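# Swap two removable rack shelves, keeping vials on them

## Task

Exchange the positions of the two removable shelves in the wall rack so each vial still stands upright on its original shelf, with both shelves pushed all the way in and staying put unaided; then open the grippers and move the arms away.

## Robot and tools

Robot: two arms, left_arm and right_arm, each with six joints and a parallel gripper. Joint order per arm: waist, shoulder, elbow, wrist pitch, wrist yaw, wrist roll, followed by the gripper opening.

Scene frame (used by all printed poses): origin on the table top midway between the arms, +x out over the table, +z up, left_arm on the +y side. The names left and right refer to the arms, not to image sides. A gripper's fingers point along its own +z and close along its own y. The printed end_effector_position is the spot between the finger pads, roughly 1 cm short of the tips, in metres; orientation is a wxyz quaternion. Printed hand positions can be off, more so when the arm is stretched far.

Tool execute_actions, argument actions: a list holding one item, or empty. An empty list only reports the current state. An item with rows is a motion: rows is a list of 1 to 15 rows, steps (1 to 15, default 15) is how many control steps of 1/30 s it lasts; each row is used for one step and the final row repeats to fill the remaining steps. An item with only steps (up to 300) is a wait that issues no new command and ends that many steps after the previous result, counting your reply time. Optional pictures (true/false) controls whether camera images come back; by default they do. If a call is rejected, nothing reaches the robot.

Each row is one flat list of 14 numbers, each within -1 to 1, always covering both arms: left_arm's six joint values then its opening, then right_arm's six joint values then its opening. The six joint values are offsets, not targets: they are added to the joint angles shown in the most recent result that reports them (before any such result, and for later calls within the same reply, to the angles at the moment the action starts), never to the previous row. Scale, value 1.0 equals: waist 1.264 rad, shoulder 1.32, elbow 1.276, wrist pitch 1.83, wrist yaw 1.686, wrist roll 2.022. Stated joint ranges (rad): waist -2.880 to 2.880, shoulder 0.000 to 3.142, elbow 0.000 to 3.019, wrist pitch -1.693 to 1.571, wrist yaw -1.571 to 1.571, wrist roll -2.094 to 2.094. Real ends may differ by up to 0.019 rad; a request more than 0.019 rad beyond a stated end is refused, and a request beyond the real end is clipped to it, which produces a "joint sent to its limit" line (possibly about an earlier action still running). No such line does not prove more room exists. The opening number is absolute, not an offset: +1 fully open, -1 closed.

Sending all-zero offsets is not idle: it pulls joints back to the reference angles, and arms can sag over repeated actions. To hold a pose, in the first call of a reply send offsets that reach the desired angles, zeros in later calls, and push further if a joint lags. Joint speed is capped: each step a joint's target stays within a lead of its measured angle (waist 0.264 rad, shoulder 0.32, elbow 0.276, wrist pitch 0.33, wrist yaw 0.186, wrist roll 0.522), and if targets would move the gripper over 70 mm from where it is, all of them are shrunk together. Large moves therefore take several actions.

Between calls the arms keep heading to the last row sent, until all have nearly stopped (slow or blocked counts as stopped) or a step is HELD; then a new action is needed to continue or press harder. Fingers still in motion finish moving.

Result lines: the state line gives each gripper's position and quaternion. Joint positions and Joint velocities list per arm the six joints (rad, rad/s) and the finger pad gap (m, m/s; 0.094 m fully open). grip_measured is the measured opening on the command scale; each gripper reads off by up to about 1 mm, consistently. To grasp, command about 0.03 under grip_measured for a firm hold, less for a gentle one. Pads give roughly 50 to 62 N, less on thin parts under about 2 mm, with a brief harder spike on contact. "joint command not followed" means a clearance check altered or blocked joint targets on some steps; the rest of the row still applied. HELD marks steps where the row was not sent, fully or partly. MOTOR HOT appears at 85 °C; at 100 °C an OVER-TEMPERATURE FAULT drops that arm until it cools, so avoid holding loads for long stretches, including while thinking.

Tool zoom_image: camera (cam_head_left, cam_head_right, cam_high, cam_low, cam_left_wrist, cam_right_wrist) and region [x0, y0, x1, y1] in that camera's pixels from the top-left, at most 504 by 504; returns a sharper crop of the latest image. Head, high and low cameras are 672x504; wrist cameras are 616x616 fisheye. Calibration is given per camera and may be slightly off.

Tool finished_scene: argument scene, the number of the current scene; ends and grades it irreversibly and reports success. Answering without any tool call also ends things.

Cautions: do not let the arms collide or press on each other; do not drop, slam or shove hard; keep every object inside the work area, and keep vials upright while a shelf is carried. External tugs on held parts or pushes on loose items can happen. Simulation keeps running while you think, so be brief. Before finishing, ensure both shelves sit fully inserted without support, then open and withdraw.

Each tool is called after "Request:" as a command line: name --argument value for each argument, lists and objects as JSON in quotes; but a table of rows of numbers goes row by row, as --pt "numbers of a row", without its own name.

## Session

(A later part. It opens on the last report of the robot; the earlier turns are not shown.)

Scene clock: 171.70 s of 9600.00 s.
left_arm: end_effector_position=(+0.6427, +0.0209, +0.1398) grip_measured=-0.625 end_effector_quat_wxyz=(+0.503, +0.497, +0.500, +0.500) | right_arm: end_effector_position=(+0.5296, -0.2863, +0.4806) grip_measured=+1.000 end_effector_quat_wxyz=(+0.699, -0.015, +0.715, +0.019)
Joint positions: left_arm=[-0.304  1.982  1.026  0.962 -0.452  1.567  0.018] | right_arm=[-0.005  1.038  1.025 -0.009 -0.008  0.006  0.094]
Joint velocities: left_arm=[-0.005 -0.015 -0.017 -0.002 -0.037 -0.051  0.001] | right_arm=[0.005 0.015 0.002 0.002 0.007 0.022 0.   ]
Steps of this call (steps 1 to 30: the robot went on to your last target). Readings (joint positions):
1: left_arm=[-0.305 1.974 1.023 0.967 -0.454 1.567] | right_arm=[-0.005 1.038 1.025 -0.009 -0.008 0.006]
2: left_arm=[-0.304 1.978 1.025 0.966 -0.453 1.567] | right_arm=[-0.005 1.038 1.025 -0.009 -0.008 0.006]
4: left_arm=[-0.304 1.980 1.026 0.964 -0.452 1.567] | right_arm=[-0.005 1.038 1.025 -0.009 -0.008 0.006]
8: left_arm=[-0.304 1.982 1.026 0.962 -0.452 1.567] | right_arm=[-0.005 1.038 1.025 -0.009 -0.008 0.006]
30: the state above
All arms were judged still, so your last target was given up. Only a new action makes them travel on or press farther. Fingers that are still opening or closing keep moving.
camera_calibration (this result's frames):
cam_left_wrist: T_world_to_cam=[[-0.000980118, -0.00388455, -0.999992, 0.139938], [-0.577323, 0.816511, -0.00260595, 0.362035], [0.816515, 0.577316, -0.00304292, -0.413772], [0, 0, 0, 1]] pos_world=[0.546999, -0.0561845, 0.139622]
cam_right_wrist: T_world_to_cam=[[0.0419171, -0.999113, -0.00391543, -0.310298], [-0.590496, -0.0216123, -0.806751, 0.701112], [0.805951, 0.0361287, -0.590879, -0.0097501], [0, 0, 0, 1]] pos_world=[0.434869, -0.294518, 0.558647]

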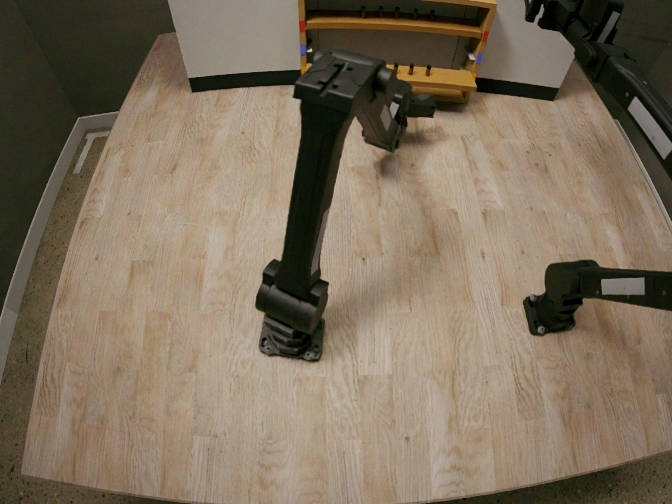

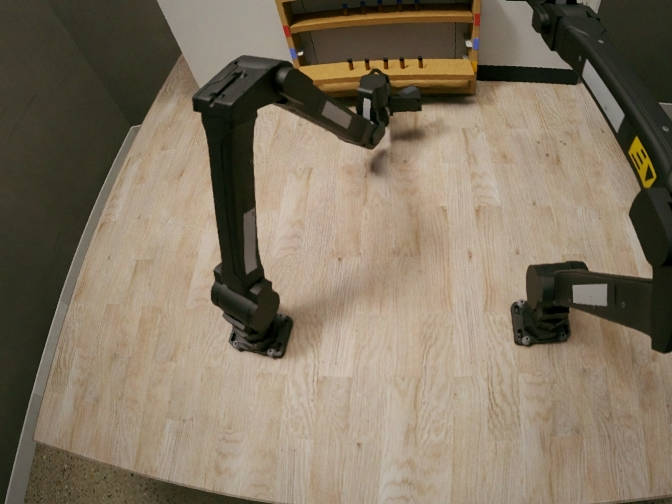

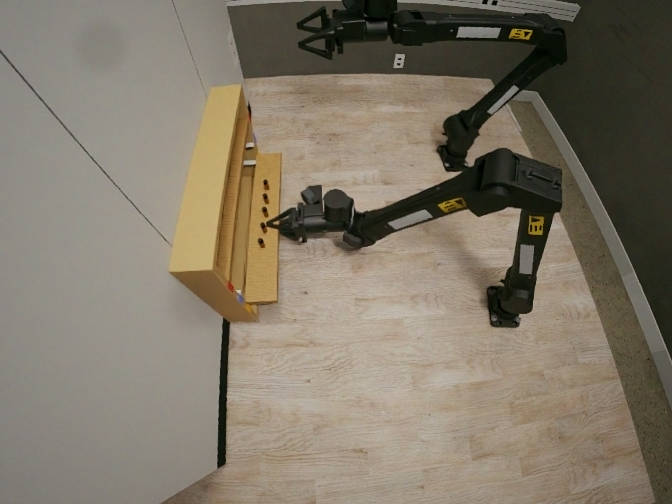

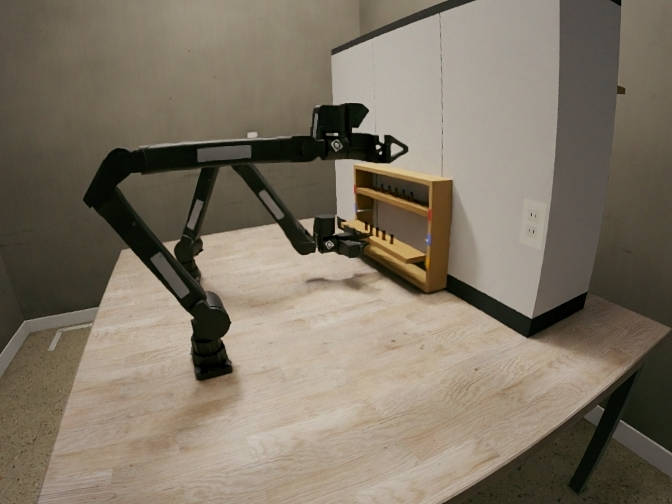

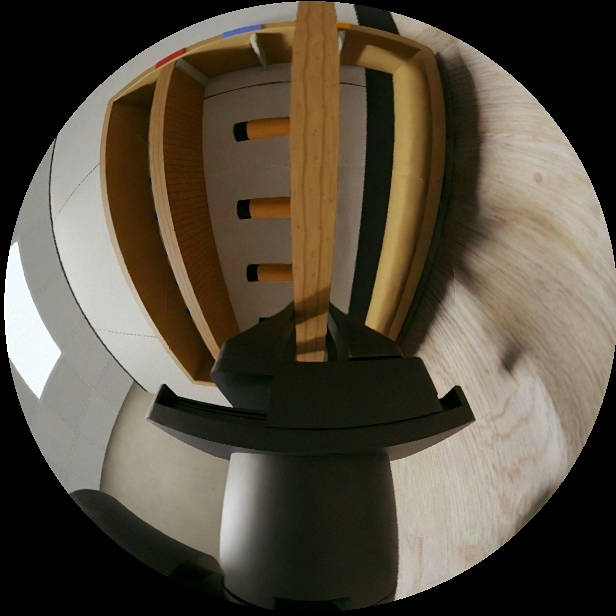

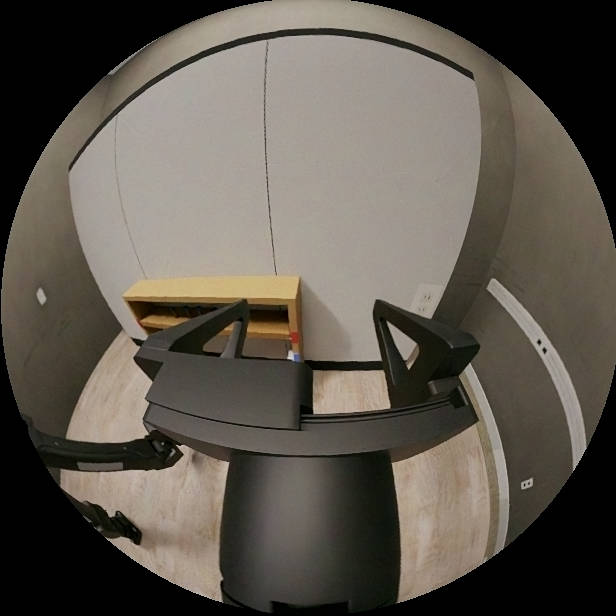

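Request:
execute_actions --actions '[{"rows":[[0.007,-0.028,0.05,0.012,0.001,0,-0.67,0,0,0.03,0,0,0,1],[0.009,-0.026,0.057,0.01,0.002,0,-0.67,0,0,0.03,0,0,0,1],[0.01,-0.023,0.064,0.008,0.003,0,-0.67,0,0,0.03,0,0,0,1],[0.012,-0.02,0.071,0.006,0.004,0,-0.67,0,0,0.03,0,0,0,1],[0.014,-0.016,0.078,0.004,0.005,0,-0.67,0,0,0.03,0,0,0,1],[0.015,-0.012,0.085,0.001,0.006,0,-0.67,0,0,0.03,0,0,0,1],[0.017,-0.008,0.092,-0.001,0.007,0,-0.67,0,0,0.03,0,0,0,1],[0.019,-0.005,0.099,-0.004,0.009,0,-0.67,0,0,0.03,0,0,0,1],[0.02,-0.001,0.106,-0.006,0.01,0,-0.67,0,0,0.03,0,0,0,1],[0.022,0.003,0.113,-0.008,0.011,0,-0.67,0,0,0.03,0,0,0,1],[0.023,0.007,0.12,-0.011,0.012,0,-0.67,0,0,0.03,0,0,0,1],[0.025,0.011,0.127,-0.013,0.013,0,-0.67,0,0,0.03,0,0,0,1],[0.027,0.015,0.135,-0.016,0.014,0,-0.67,0,0,0.03,0,0,0,1],[0.028,0.018,0.142,-0.018,0.015,0,-0.67,0,0,0.03,0,0,0,1]]}]' --pictures false

Request:
execute_actions --actions '[{"steps":30}]'

Request:
zoom_image --camera "cam_low" --region '[320, 160, 460, 300]'

Scene clock: 177.80 s of 9600.00 s.
left_arm: end_effector_position=(+0.6765, +0.0181, +0.1422) grip_measured=-0.625 end_effector_quat_wxyz=(+0.505, +0.495, +0.499, +0.500) | right_arm: end_effector_position=(+0.5296, -0.2863, +0.4806) grip_measured=+1.000 end_effector_quat_wxyz=(+0.699, -0.015, +0.715, +0.019)
Joint positions: left_arm=[-0.282  2.031  1.128  0.916 -0.431  1.568  0.018] | right_arm=[-0.005  1.038  1.025 -0.009 -0.008  0.006  0.094]
Joint velocities: left_arm=[ 0.054  0.122  0.198 -0.081  0.022  0.007  0.   ] | right_arm=[-0.015 -0.005 -0.012 -0.017 -0.066 -0.007  0.   ]
Steps of this call (steps 1 to 90: nothing new was sent; then 2.60 s passed at rest; steps 91 to 105: all 15 steps of this action). Readings (joint positions):
91: left_arm=[-0.304 1.982 1.026 0.962 -0.452 1.567] | right_arm=[-0.005 1.038 1.025 -0.009 -0.008 0.006]
92: left_arm=[-0.304 1.982 1.026 0.962 -0.452 1.567] | right_arm=[-0.005 1.038 1.025 -0.009 -0.008 0.006]
94: left_arm=[-0.304 1.982 1.029 0.959 -0.451 1.568] | right_arm=[-0.005 1.038 1.025 -0.009 -0.008 0.006]
98: left_arm=[-0.299 1.995 1.060 0.945 -0.443 1.568] | right_arm=[-0.005 1.038 1.025 -0.009 -0.008 0.006]
105: the state above

Scene clock: 178.80 s of 9600.00 s.
left_arm: end_effector_position=(+0.6806, +0.0207, +0.1385) grip_measured=-0.625 end_effector_quat_wxyz=(+0.502, +0.497, +0.501, +0.501) | right_arm: end_effector_position=(+0.5296, -0.2863, +0.4806) grip_measured=+1.000 end_effector_quat_wxyz=(+0.699, -0.015, +0.715, +0.019)
Joint positions: left_arm=[-0.276  2.041  1.137  0.909 -0.43   1.568  0.018] | right_arm=[-0.005  1.038  1.025 -0.009 -0.008  0.006  0.094]
Joint velocities: left_arm=[-0.005  0.005  0.007 -0.022 -0.007 -0.022 -0.   ] | right_arm=[-0.005 -0.005  0.007  0.012  0.037 -0.051  0.   ]
Steps of this call (steps 1 to 15: the robot went on to your last target; steps 16 to 30: nothing new was sent). Readings (joint positions):
1: left_arm=[-0.280 2.036 1.134 0.914 -0.431 1.568] | right_arm=[-0.005 1.038 1.025 -0.009 -0.008 0.006]
2: left_arm=[-0.278 2.038 1.137 0.913 -0.431 1.568] | right_arm=[-0.005 1.038 1.025 -0.009 -0.008 0.006]
4: left_arm=[-0.276 2.040 1.137 0.911 -0.430 1.568] | right_arm=[-0.005 1.038 1.025 -0.009 -0.008 0.006]
8: left_arm=[-0.276 2.041 1.137 0.909 -0.430 1.568] | right_arm=[-0.005 1.038 1.025 -0.009 -0.008 0.006]
30: the state above
All arms were judged still, so your last target was given up. Only a new action makes them travel on or press farther. Fingers that are still opening or closing keep moving.
camera_calibration (this result's frames):
cam_left_wrist: T_world_to_cam=[[-0.00124833, -0.00283528, -0.999995, 0.138901], [-0.58137, 0.813638, -0.00158116, 0.386659], [0.813638, 0.581365, -0.00266403, -0.442785], [0, 0, 0, 1]] pos_world=[0.585232, -0.0567867, 0.138332]
cam_right_wrist: T_world_to_cam=[[0.0419171, -0.999113, -0.00391543, -0.310298], [-0.590496, -0.0216123, -0.806751, 0.701112], [0.805951, 0.0361287, -0.590879, -0.0097501], [0, 0, 0, 1]] pos_world=[0.434869, -0.294518, 0.558647]

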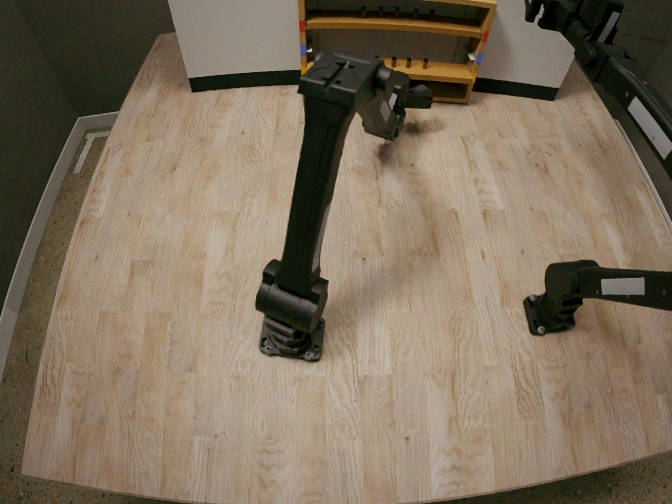

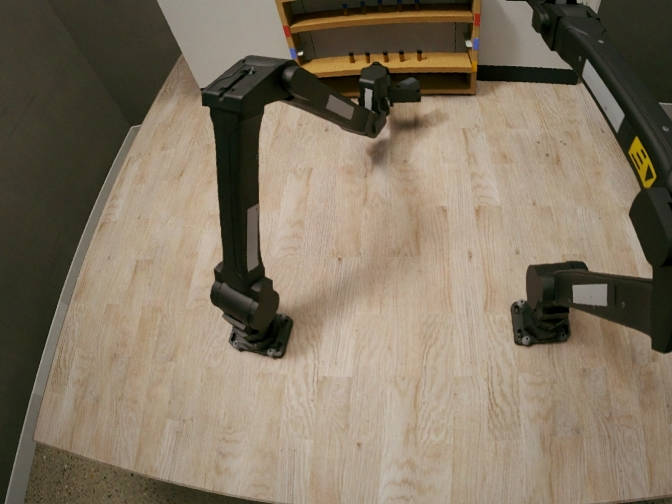

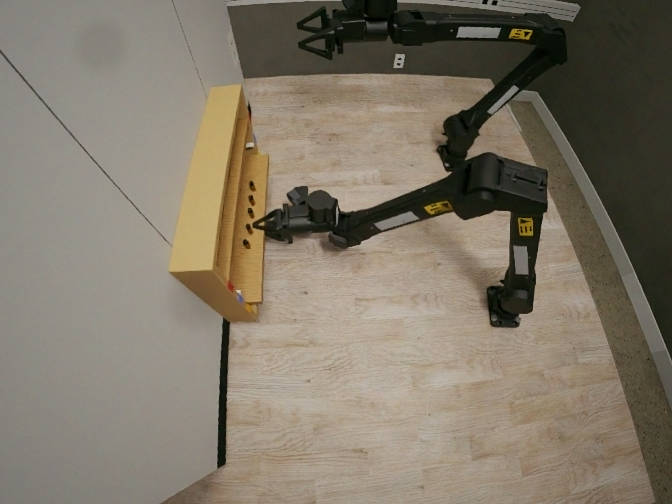

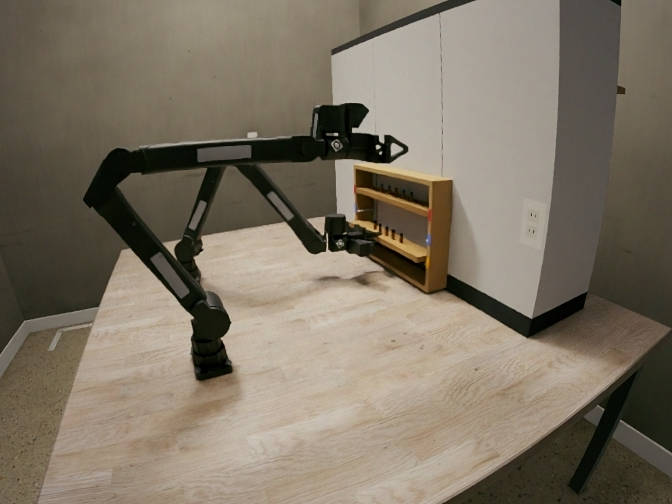

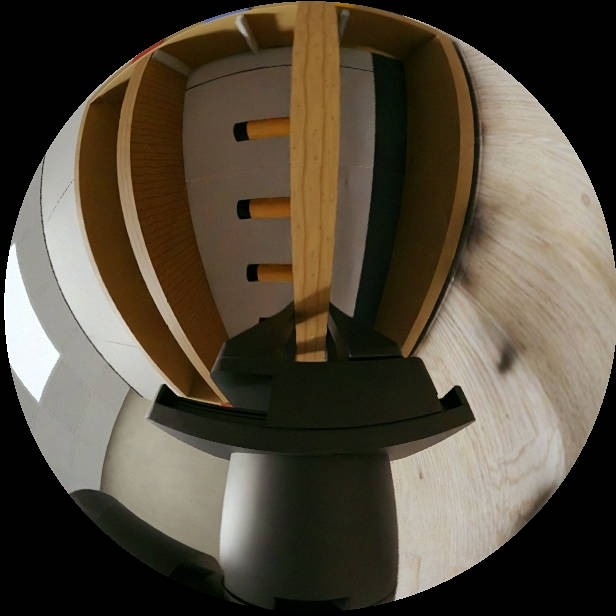

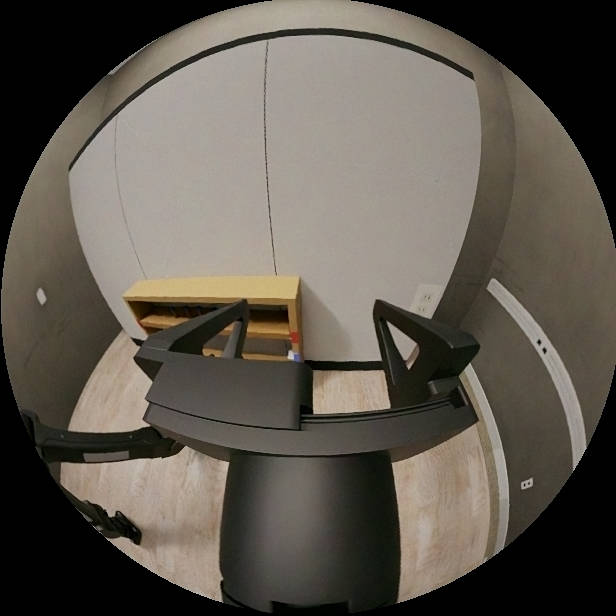

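Region (320, 160, 460, 300) of cam_low's 672x504 image, scaled by 3.600, with more detail than that image has.

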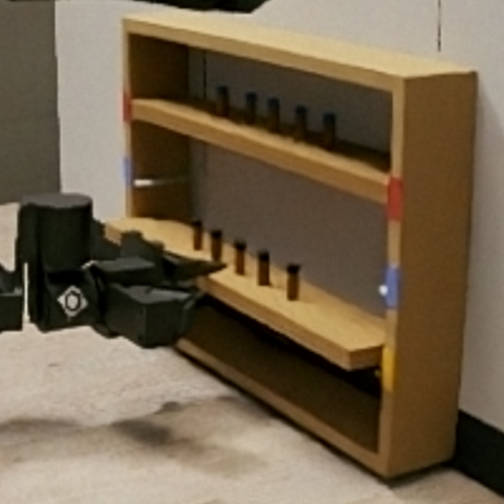

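Request:
execute_actions --actions '[{"rows":[[0.007,-0.028,0.053,0.012,0.002,0,-0.67,0,0,0.03,0,0,0,1],[0.008,-0.026,0.059,0.01,0.004,0,-0.67,0,0,0.03,0,0,0,1],[0.009,-0.023,0.065,0.008,0.005,0,-0.67,0,0,0.03,0,0,0,1],[0.01,-0.02,0.071,0.006,0.006,0,-0.67,0,0,0.03,0,0,0,1],[0.012,-0.017,0.077,0.004,0.007,0,-0.67,0,0,0.03,0,0,0,1],[0.013,-0.014,0.083,0.002,0.009,0,-0.67,0,0,0.03,0,0,0,1],[0.014,-0.011,0.089,0,0.01,0,-0.67,0,0,0.03,0,0,0,1],[0.015,-0.008,0.095,-0.002,0.011,0,-0.67,0,0,0.03,0,0,0,1],[0.016,-0.004,0.101,-0.004,0.012,0,-0.67,0,0,0.03,0,0,0,1],[0.018,0,0.108,-0.006,0.014,0,-0.67,0,0,0.03,0,0,0,1],[0.019,0.004,0.114,-0.008,0.015,0,-0.67,0,0,0.03,0,0,0,1]]}]' --pictures false

Request:
execute_actions --actions '[{"steps":25}]' --pictures false

Request:
execute_actions --actions '[{"rows":[[0,-0.028,0.035,0.024,0,0,-0.67,0,0,0.03,0,0,0,1],[0,-0.026,0.035,0.025,0,0,-0.67,0,0,0.03,0,0,0,1],[0,-0.024,0.035,0.026,0,0,-0.67,0,0,0.03,0,0,0,1],[0,-0.022,0.035,0.027,0,0,-0.67,0,0,0.03,0,0,0,1],[0,-0.02,0.035,0.028,0,0,-0.67,0,0,0.03,0,0,0,1],[0,-0.018,0.035,0.03,0,0,-0.67,0,0,0.03,0,0,0,1],[0,-0.016,0.035,0.031,0,0,-0.67,0,0,0.03,0,0,0,1],[0,-0.014,0.035,0.033,0,0,-0.67,0,0,0.03,0,0,0,1],[0,-0.012,0.035,0.034,0,0,-0.67,0,0,0.03,0,0,0,1],[0,-0.01,0.035,0.036,0,0,-0.67,0,0,0.03,0,0,0,1]]}]' --pictures false

Request:
execute_actions --actions '[{"steps":25}]'

Scene clock: 188.70 s of 9600.00 s.
left_arm: end_effector_position=(+0.7043, +0.0184, +0.1378) grip_measured=-0.625 end_effector_quat_wxyz=(+0.504, +0.498, +0.499, +0.500) | right_arm: end_effector_position=(+0.5296, -0.2863, +0.4806) grip_measured=+1.000 end_effector_quat_wxyz=(+0.699, -0.015, +0.715, +0.019)
Joint positions: left_arm=[-0.261  2.081  1.211  0.877 -0.408  1.569  0.018] | right_arm=[-0.005  1.038  1.025 -0.009 -0.008  0.006  0.094]
Joint velocities: left_arm=[ 0.015  0.015  0.007 -0.017 -0.051 -0.037  0.001] | right_arm=[ 0.005 -0.005  0.012  0.017  0.022 -0.022  0.   ]
Steps of this call (steps 1 to 90: nothing new was sent; then 6.40 s passed at rest; steps 91 to 105: all 15 steps of this action). Readings (joint positions):
91: left_arm=[-0.276 2.041 1.137 0.909 -0.430 1.568] | right_arm=[-0.005 1.038 1.025 -0.009 -0.008 0.006]
92: left_arm=[-0.276 2.041 1.137 0.909 -0.428 1.568] | right_arm=[-0.005 1.038 1.025 -0.009 -0.008 0.006]
94: left_arm=[-0.276 2.042 1.140 0.906 -0.425 1.568] | right_arm=[-0.005 1.038 1.025 -0.009 -0.008 0.006]
98: left_arm=[-0.274 2.054 1.167 0.893 -0.416 1.568] | right_arm=[-0.005 1.038 1.025 -0.009 -0.008 0.006]
105: the state above

Scene clock: 189.53 s of 9600.00 s.
left_arm: end_effector_position=(+0.7047, +0.0194, +0.1358) grip_measured=-0.625 end_effector_quat_wxyz=(+0.502, +0.499, +0.500, +0.499) | right_arm: end_effector_position=(+0.5296, -0.2863, +0.4806) grip_measured=+1.000 end_effector_quat_wxyz=(+0.699, -0.015, +0.715, +0.019)
Joint positions: left_arm=[-0.26   2.082  1.211  0.874 -0.407  1.569  0.018] | right_arm=[-0.005  1.038  1.025 -0.009 -0.008  0.006  0.094]
Joint velocities: left_arm=[-0.015  0.005 -0.007 -0.022  0.007 -0.037 -0.001] | right_arm=[-0.005 -0.015  0.002 -0.027  0.037  0.066  0.   ]
Steps of this call (steps 1 to 15: the robot went on to your last target; steps 16 to 25: nothing new was sent). Readings (joint positions):
1: left_arm=[-0.261 2.081 1.211 0.876 -0.408 1.569] | right_arm=[-0.005 1.038 1.025 -0.009 -0.008 0.006]
2: left_arm=[-0.260 2.082 1.211 0.875 -0.408 1.569] | right_arm=[-0.005 1.038 1.025 -0.009 -0.008 0.006]
4: left_arm=[-0.260 2.082 1.211 0.875 -0.408 1.569] | right_arm=[-0.005 1.038 1.025 -0.009 -0.008 0.006]
8: left_arm=[-0.260 2.082 1.211 0.874 -0.407 1.569] | right_arm=[-0.005 1.038 1.025 -0.009 -0.008 0.006]
25: the state above
All arms were judged still, so your last target was given up. Only a new action makes them travel on or press farther. Fingers that are still opening or closing keep moving.

Scene clock: 190.03 s of 9600.00 s.
left_arm: end_effector_position=(+0.7047, +0.0194, +0.1274) grip_measured=-0.625 end_effector_quat_wxyz=(+0.504, +0.497, +0.499, +0.500) | right_arm: end_effector_position=(+0.5296, -0.2863, +0.4806) grip_measured=+1.000 end_effector_quat_wxyz=(+0.699, -0.015, +0.715, +0.019)
Joint positions: left_arm=[-0.26   2.102  1.211  0.898 -0.407  1.568  0.018] | right_arm=[-0.005  1.038  1.025 -0.009 -0.008  0.006  0.094]
Joint velocities: left_arm=[-0.005 -0.005  0.002 -0.002  0.007 -0.037 -0.001] | right_arm=[-0.015 -0.005 -0.007 -0.007  0.066 -0.022  0.   ]
Steps of this call (steps 1 to 15: all 15 steps of this action). Readings (joint positions):
1: left_arm=[-0.260 2.082 1.211 0.874 -0.407 1.569] | right_arm=[-0.005 1.038 1.025 -0.009 -0.008 0.006]
2: left_arm=[-0.260 2.082 1.211 0.874 -0.407 1.569] | right_arm=[-0.005 1.038 1.025 -0.009 -0.008 0.006]
4: left_arm=[-0.260 2.082 1.211 0.875 -0.407 1.569] | right_arm=[-0.005 1.038 1.025 -0.009 -0.008 0.006]
8: left_arm=[-0.260 2.088 1.211 0.883 -0.407 1.569] | right_arm=[-0.005 1.038 1.025 -0.009 -0.008 0.006]
15: the state above

Scene clock: 190.87 s of 9600.00 s.
left_arm: end_effector_position=(+0.7047, +0.0194, +0.1274) grip_measured=-0.625 end_effector_quat_wxyz=(+0.504, +0.497, +0.499, +0.500) | right_arm: end_effector_position=(+0.5296, -0.2863, +0.4806) grip_measured=+1.000 end_effector_quat_wxyz=(+0.699, -0.015, +0.715, +0.019)
Joint positions: left_arm=[-0.26   2.102  1.211  0.899 -0.407  1.568  0.018] | right_arm=[-0.005  1.038  1.025 -0.009 -0.008  0.006  0.094]
Joint velocities: left_arm=[-0.005 -0.005 -0.002 -0.007 -0.022 -0.022  0.001] | right_arm=[ 0.005 -0.005 -0.022  0.012 -0.007  0.037  0.   ]
Steps of this call (steps 1 to 15: the robot went on to your last target; steps 16 to 25: nothing new was sent). Readings (joint positions):
1: left_arm=[-0.260 2.102 1.211 0.898 -0.407 1.568] | right_arm=[-0.005 1.038 1.025 -0.009 -0.008 0.006]
2: left_arm=[-0.260 2.102 1.211 0.898 -0.407 1.568] | right_arm=[-0.005 1.038 1.025 -0.009 -0.008 0.006]
4: left_arm=[-0.260 2.102 1.211 0.899 -0.407 1.568] | right_arm=[-0.005 1.038 1.025 -0.009 -0.008 0.006]
8: left_arm=[-0.260 2.102 1.211 0.899 -0.407 1.568] | right_arm=[-0.005 1.038 1.025 -0.009 -0.008 0.006]
25: the state above
All arms were judged still, so your last target was given up. Only a new action makes them travel on or press farther. Fingers that are still opening or closing keep moving.
camera_calibration (this result's frames):
cam_left_wrist: T_world_to_cam=[[0.000888702, -0.00399902, -0.999992, 0.126343], [-0.576697, 0.816949, -0.00377954, 0.398663], [0.816957, 0.576696, -0.0015802, -0.464012], [0, 0, 0, 1]] pos_world=[0.608873, -0.0575883, 0.127115]
cam_right_wrist: T_world_to_cam=[[0.0419171, -0.999113, -0.00391543, -0.310298], [-0.590496, -0.0216123, -0.806751, 0.701112], [0.805951, 0.0361287, -0.590879, -0.0097501], [0, 0, 0, 1]] pos_world=[0.434869, -0.294518, 0.558647]

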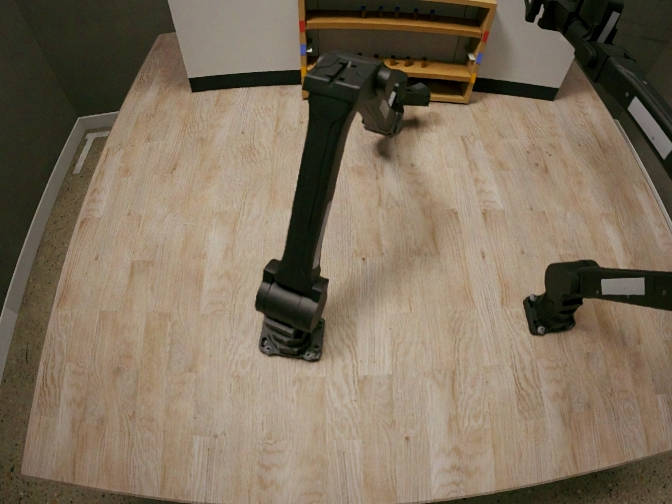

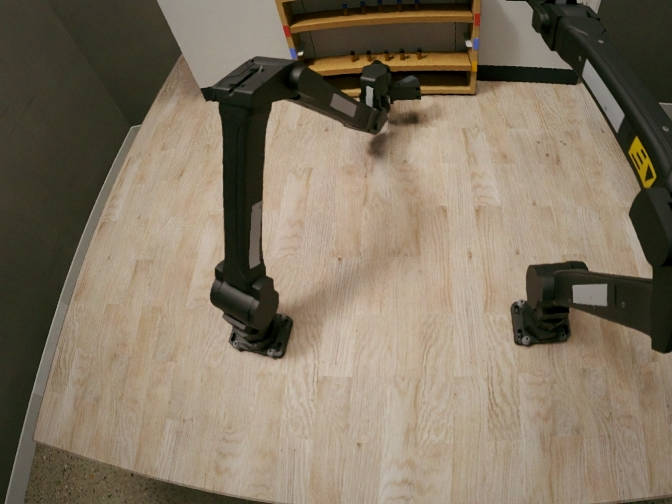

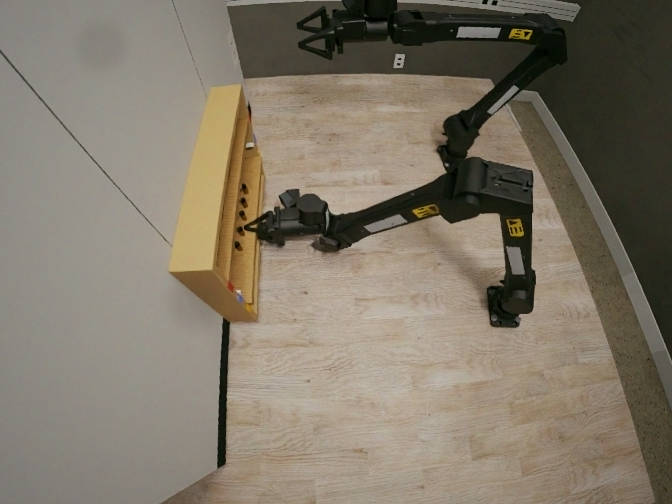

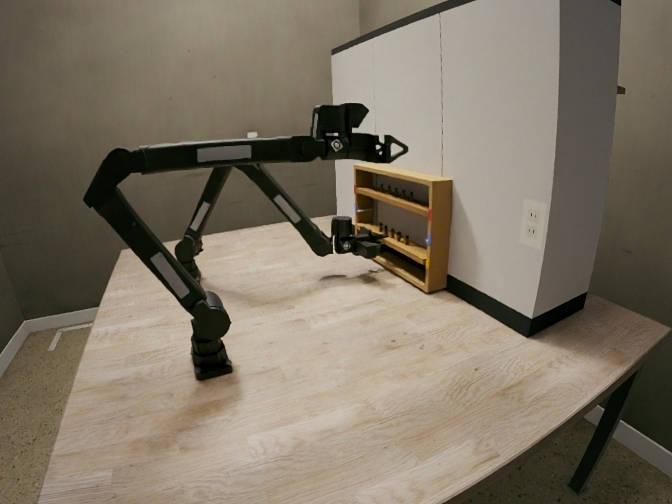

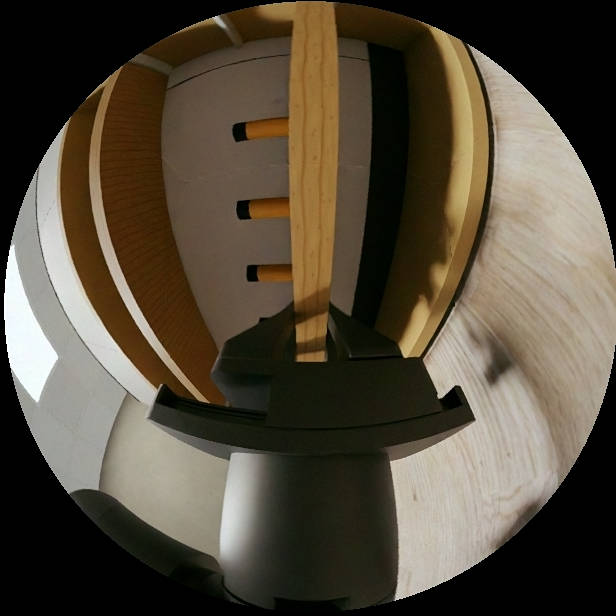

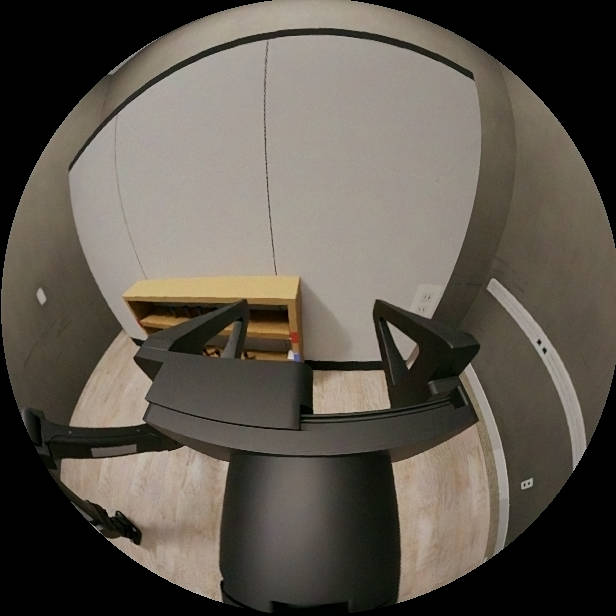

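Maybe landed. Relax the support to see.

Request:
execute_actions --actions '[{"rows":[[0,-0.024,0.035,0.02,0,0,-0.67,0,0,0.03,0,0,0,1],[0,-0.022,0.035,0.02,0,0,-0.67,0,0,0.03,0,0,0,1],[0,-0.02,0.035,0.02,0,0,-0.67,0,0,0.03,0,0,0,1],[0,-0.018,0.035,0.02,0,0,-0.67,0,0,0.03,0,0,0,1],[0,-0.016,0.035,0.02,0,0,-0.67,0,0,0.03,0,0,0,1],[0,-0.014,0.035,0.02,0,0,-0.67,0,0,0.03,0,0,0,1],[0,-0.012,0.035,0.02,0,0,-0.67,0,0,0.03,0,0,0,1],[0,-0.01,0.035,0.02,0,0,-0.67,0,0,0.03,0,0,0,1]]}]' --pictures false

Request:
execute_actions --actions '[{"steps":15}]' --pictures false

Scene clock: 194.57 s of 9600.00 s.
left_arm: end_effector_position=(+0.7047, +0.0194, +0.1265) grip_measured=-0.625 end_effector_quat_wxyz=(+0.504, +0.497, +0.499, +0.500) | right_arm: end_effector_position=(+0.5296, -0.2863, +0.4806) grip_measured=+1.000 end_effector_quat_wxyz=(+0.699, -0.015, +0.715, +0.019)
Joint positions: left_arm=[-0.26   2.104  1.211  0.902 -0.407  1.567  0.018] | right_arm=[-0.005  1.038  1.025 -0.009 -0.008  0.006  0.094]
Joint velocities: left_arm=[-0.005 -0.005 -0.017  0.007 -0.095 -0.037 -0.001] | right_arm=[-0.015 -0.005 -0.007 -0.012 -0.007 -0.037  0.   ]
Steps of this call (steps 1 to 90: nothing new was sent; then 0.20 s passed at rest; steps 91 to 105: all 15 steps of this action). Readings (joint positions):
91: left_arm=[-0.260 2.102 1.211 0.899 -0.407 1.568] | right_arm=[-0.005 1.038 1.025 -0.009 -0.008 0.006]
92: left_arm=[-0.260 2.102 1.211 0.899 -0.407 1.568] | right_arm=[-0.005 1.038 1.025 -0.009 -0.008 0.006]
94: left_arm=[-0.260 2.102 1.211 0.899 -0.407 1.568] | right_arm=[-0.005 1.038 1.025 -0.009 -0.008 0.006]
98: left_arm=[-0.260 2.104 1.211 0.900 -0.407 1.567] | right_arm=[-0.005 1.038 1.025 -0.009 -0.008 0.006]
105: the state above

Scene clock: 195.07 s of 9600.00 s.
left_arm: end_effector_position=(+0.7047, +0.0194, +0.1265) grip_measured=-0.625 end_effector_quat_wxyz=(+0.504, +0.497, +0.499, +0.500) | right_arm: end_effector_position=(+0.5296, -0.2863, +0.4806) grip_measured=+1.000 end_effector_quat_wxyz=(+0.699, -0.015, +0.715, +0.019)
Joint positions: left_arm=[-0.26   2.104  1.211  0.902 -0.407  1.567  0.018] | right_arm=[-0.005  1.038  1.025 -0.009 -0.008  0.006  0.094]
Joint velocities: left_arm=[ 0.005 -0.005  0.012 -0.022  0.007 -0.037 -0.   ] | right_arm=[-0.005  0.005  0.007  0.007 -0.007 -0.066  0.   ]
Steps of this call (steps 1 to 15: the robot went on to your last target). Readings (joint positions):
1: left_arm=[-0.260 2.104 1.211 0.902 -0.407 1.567] | right_arm=[-0.005 1.038 1.025 -0.009 -0.008 0.006]
2: left_arm=[-0.260 2.104 1.211 0.902 -0.407 1.567] | right_arm=[-0.005 1.038 1.025 -0.009 -0.008 0.006]
4: left_arm=[-0.260 2.104 1.211 0.902 -0.407 1.567] | right_arm=[-0.005 1.038 1.025 -0.009 -0.008 0.006]
8: left_arm=[-0.260 2.104 1.211 0.902 -0.407 1.567] | right_arm=[-0.005 1.038 1.025 -0.009 -0.008 0.006]
15: the state above
All arms were judged still, so your last target was given up. Only a new action makes them travel on or press farther. Fingers that are still opening or closing keep moving.

Request:
execute_actions --actions '[{"rows":[[0,-0.003,0.025,0.003,0,0,-0.67,0,0,0.03,0,0,0,1],[0,-0.003,0.025,0.003,0,0,-0.67,0,0,0.03,0,0,0,1],[0,-0.003,0.025,0.003,0,0,-0.5,0,0,0.03,0,0,0,1],[0,-0.003,0.025,0.003,0,0,-0.3,0,0,0.03,0,0,0,1],[0,-0.003,0.025,0.003,0,0,0,0,0,0.03,0,0,0,1]]}]' --pictures false

Request:
execute_actions --actions '[{"rows":[[-0.006,-0.008,0.005,0.008,-0.002,0,0,0,0,0.03,0,0,0,1],[-0.009,-0.013,-0.005,0.011,-0.004,0,0,0,0,0.03,0,0,0,1],[-0.012,-0.018,-0.015,0.015,-0.006,0,0,0,0,0.03,0,0,0,1],[-0.015,-0.024,-0.025,0.018,-0.008,0,0,0,0,0.03,0,0,0,1],[-0.017,-0.029,-0.035,0.021,-0.01,0,0,0,0,0.03,0,0,0,1],[-0.02,-0.034,-0.045,0.024,-0.013,0,0,0,0,0.03,0,0,0,1],[-0.023,-0.039,-0.055,0.028,-0.015,0,0,0,0,0.03,0,0,0,1],[-0.025,-0.045,-0.065,0.031,-0.017,0,0,0,0,0.03,0,0,0,1],[-0.028,-0.05,-0.075,0.034,-0.019,0,0,0,0,0.03,0,0,0,1],[-0.031,-0.055,-0.085,0.038,-0.021,0,0,0,0,0.03,0,0,0,1],[-0.033,-0.06,-0.095,0.041,-0.023,0,0,0,0,0.03,0,0,0,1],[-0.036,-0.065,-0.105,0.044,-0.025,0,0,0,0,0.03,0,0,0,1],[-0.038,-0.07,-0.114,0.047,-0.027,0,0,0,0,0.03,0,0,0,1]]}]' --pictures false

Request:
execute_actions --actions '[{"steps":25}]'

Scene clock: 201.70 s of 9600.00 s.
left_arm: end_effector_position=(+0.7046, +0.0194, +0.1257) grip_measured=-0.001 end_effector_quat_wxyz=(+0.504, +0.497, +0.499, +0.500) | right_arm: end_effector_position=(+0.5296, -0.2863, +0.4806) grip_measured=+1.000 end_effector_quat_wxyz=(+0.699, -0.015, +0.715, +0.019)
Joint positions: left_arm=[-0.26   2.105  1.211  0.902 -0.407  1.567  0.047] | right_arm=[-0.005  1.038  1.025 -0.009 -0.008  0.006  0.094]
Joint velocities: left_arm=[ 0.005  0.015 -0.007 -0.022 -0.11  -0.022 -0.001] | right_arm=[-0.015 -0.015 -0.012 -0.017  0.022  0.037  0.   ]
Steps of this call (steps 1 to 90: nothing new was sent; then 3.13 s passed at rest; steps 91 to 105: all 15 steps of this action). Readings (joint positions):
91: left_arm=[-0.260 2.105 1.211 0.902 -0.407 1.567] | right_arm=[-0.005 1.038 1.025 -0.009 -0.008 0.006]
92: left_arm=[-0.260 2.105 1.211 0.902 -0.407 1.567] | right_arm=[-0.005 1.038 1.025 -0.009 -0.008 0.006]
94: left_arm=[-0.260 2.105 1.211 0.902 -0.407 1.567] | right_arm=[-0.005 1.038 1.025 -0.009 -0.008 0.006]
98: left_arm=[-0.260 2.105 1.211 0.902 -0.407 1.567] | right_arm=[-0.005 1.038 1.025 -0.009 -0.008 0.006]
105: the state above

Scene clock: 202.20 s of 9600.00 s.
left_arm: end_effector_position=(+0.6564, +0.0182, +0.1182) grip_measured=-0.001 end_effector_quat_wxyz=(+0.497, +0.502, +0.502, +0.498) | right_arm: end_effector_position=(+0.5296, -0.2863, +0.4806) grip_measured=+1.000 end_effector_quat_wxyz=(+0.699, -0.015, +0.715, +0.019)
Joint positions: left_arm=[-0.298  2.044  1.069  0.964 -0.448  1.567  0.047] | right_arm=[-0.005  1.038  1.025 -0.009 -0.008  0.006  0.094]
Joint velocities: left_arm=[-0.093 -0.122 -0.149  0.061 -0.066  0.007  0.001] | right_arm=[-0.015  0.005  0.007 -0.002 -0.022  0.051  0.   ]
Steps of this call (steps 1 to 15: all 15 steps of this action). Readings (joint positions):
1: left_arm=[-0.260 2.105 1.211 0.902 -0.407 1.567] | right_arm=[-0.005 1.038 1.025 -0.009 -0.008 0.006]
2: left_arm=[-0.260 2.105 1.211 0.902 -0.409 1.567] | right_arm=[-0.005 1.038 1.025 -0.009 -0.008 0.006]
4: left_arm=[-0.261 2.103 1.203 0.908 -0.414 1.567] | right_arm=[-0.005 1.038 1.025 -0.009 -0.008 0.006]
8: left_arm=[-0.269 2.087 1.153 0.929 -0.430 1.567] | right_arm=[-0.005 1.038 1.025 -0.009 -0.008 0.006]
15: the state above

Scene clock: 203.03 s of 9600.00 s.
left_arm: end_effector_position=(+0.6541, +0.0153, +0.1252) grip_measured=-0.001 end_effector_quat_wxyz=(+0.503, +0.499, +0.499, +0.498) | right_arm: end_effector_position=(+0.5296, -0.2863, +0.4806) grip_measured=+1.000 end_effector_quat_wxyz=(+0.699, -0.015, +0.715, +0.019)
Joint positions: left_arm=[-0.303  2.033  1.065  0.97  -0.449  1.567  0.047] | right_arm=[-0.005  1.038  1.025 -0.009 -0.008  0.006  0.094]
Joint velocities: left_arm=[ 0.005 -0.005 -0.012 -0.012  0.007 -0.022  0.   ] | right_arm=[ 0.005 -0.015 -0.007 -0.007 -0.051  0.022  0.   ]
Steps of this call (steps 1 to 25: the robot went on to your last target). Readings (joint positions):
1: left_arm=[-0.301 2.040 1.066 0.966 -0.448 1.567] | right_arm=[-0.005 1.038 1.025 -0.009 -0.008 0.006]
2: left_arm=[-0.303 2.037 1.065 0.967 -0.448 1.567] | right_arm=[-0.005 1.038 1.025 -0.009 -0.008 0.006]
4: left_arm=[-0.303 2.034 1.065 0.970 -0.448 1.567] | right_arm=[-0.005 1.038 1.025 -0.009 -0.008 0.006]
8: left_arm=[-0.303 2.033 1.065 0.970 -0.449 1.567] | right_arm=[-0.005 1.038 1.025 -0.009 -0.008 0.006]
25: the state above
camera_calibration (this result's frames):
cam_left_wrist: T_world_to_cam=[[-0.00406741, -0.00235877, -0.999989, 0.127306], [-0.575144, 0.818052, 0.000409759, 0.371298], [0.818042, 0.57514, -0.00468398, -0.420676], [0, 0, 0, 1]] pos_world=[0.558198, -0.0614929, 0.125182]
cam_right_wrist: T_world_to_cam=[[0.0419171, -0.999113, -0.00391543, -0.310298], [-0.590496, -0.0216123, -0.806751, 0.701112], [0.805951, 0.0361287, -0.590879, -0.0097501], [0, 0, 0, 1]] pos_world=[0.434869, -0.294518, 0.558647]

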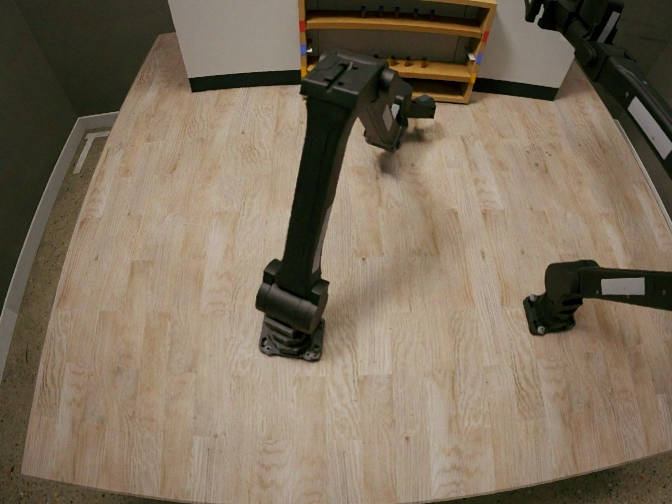

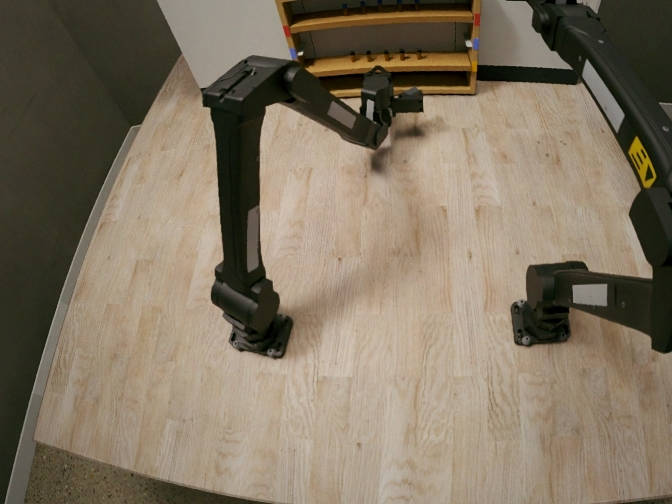

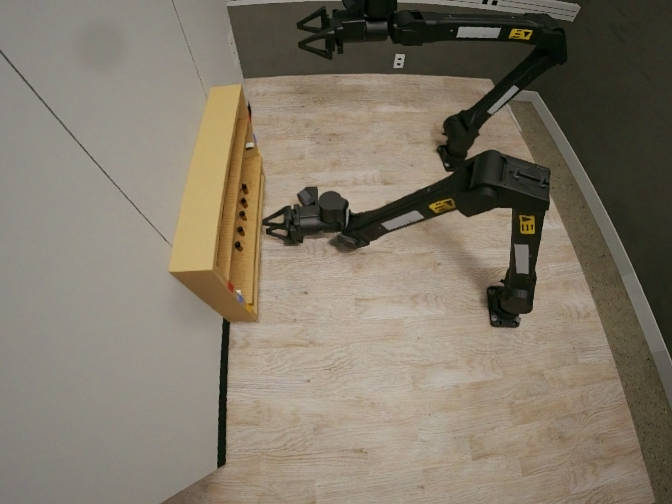

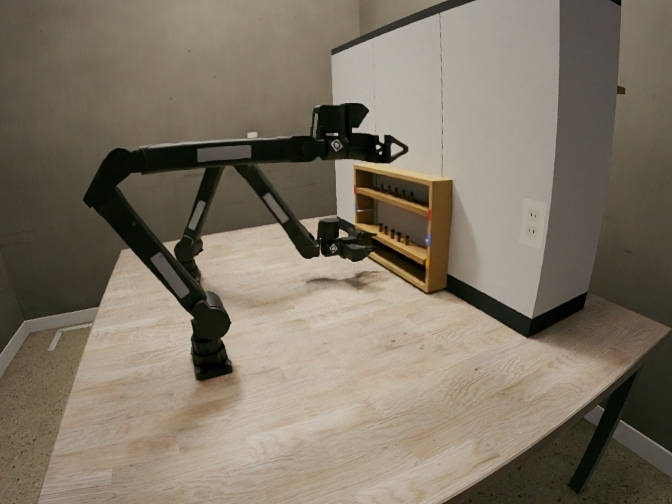

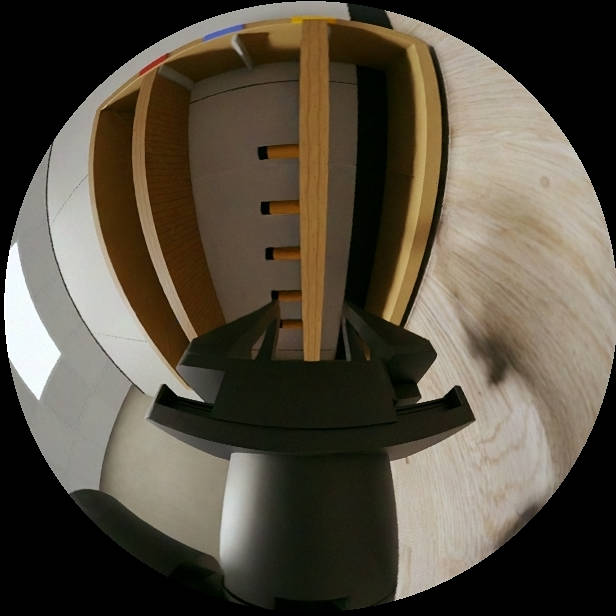

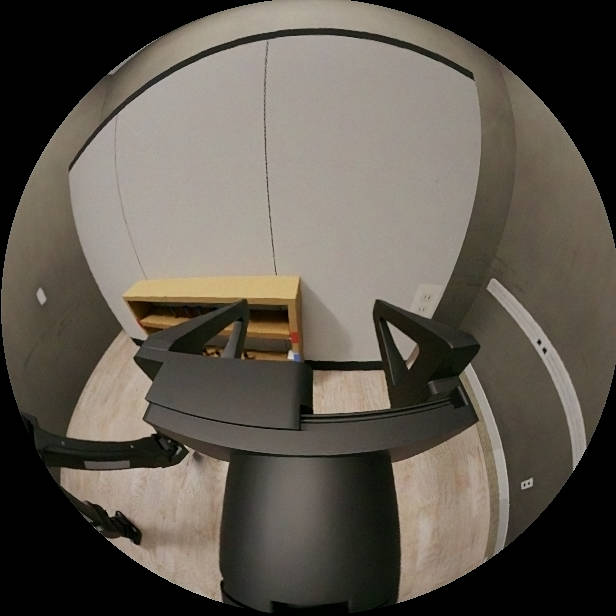

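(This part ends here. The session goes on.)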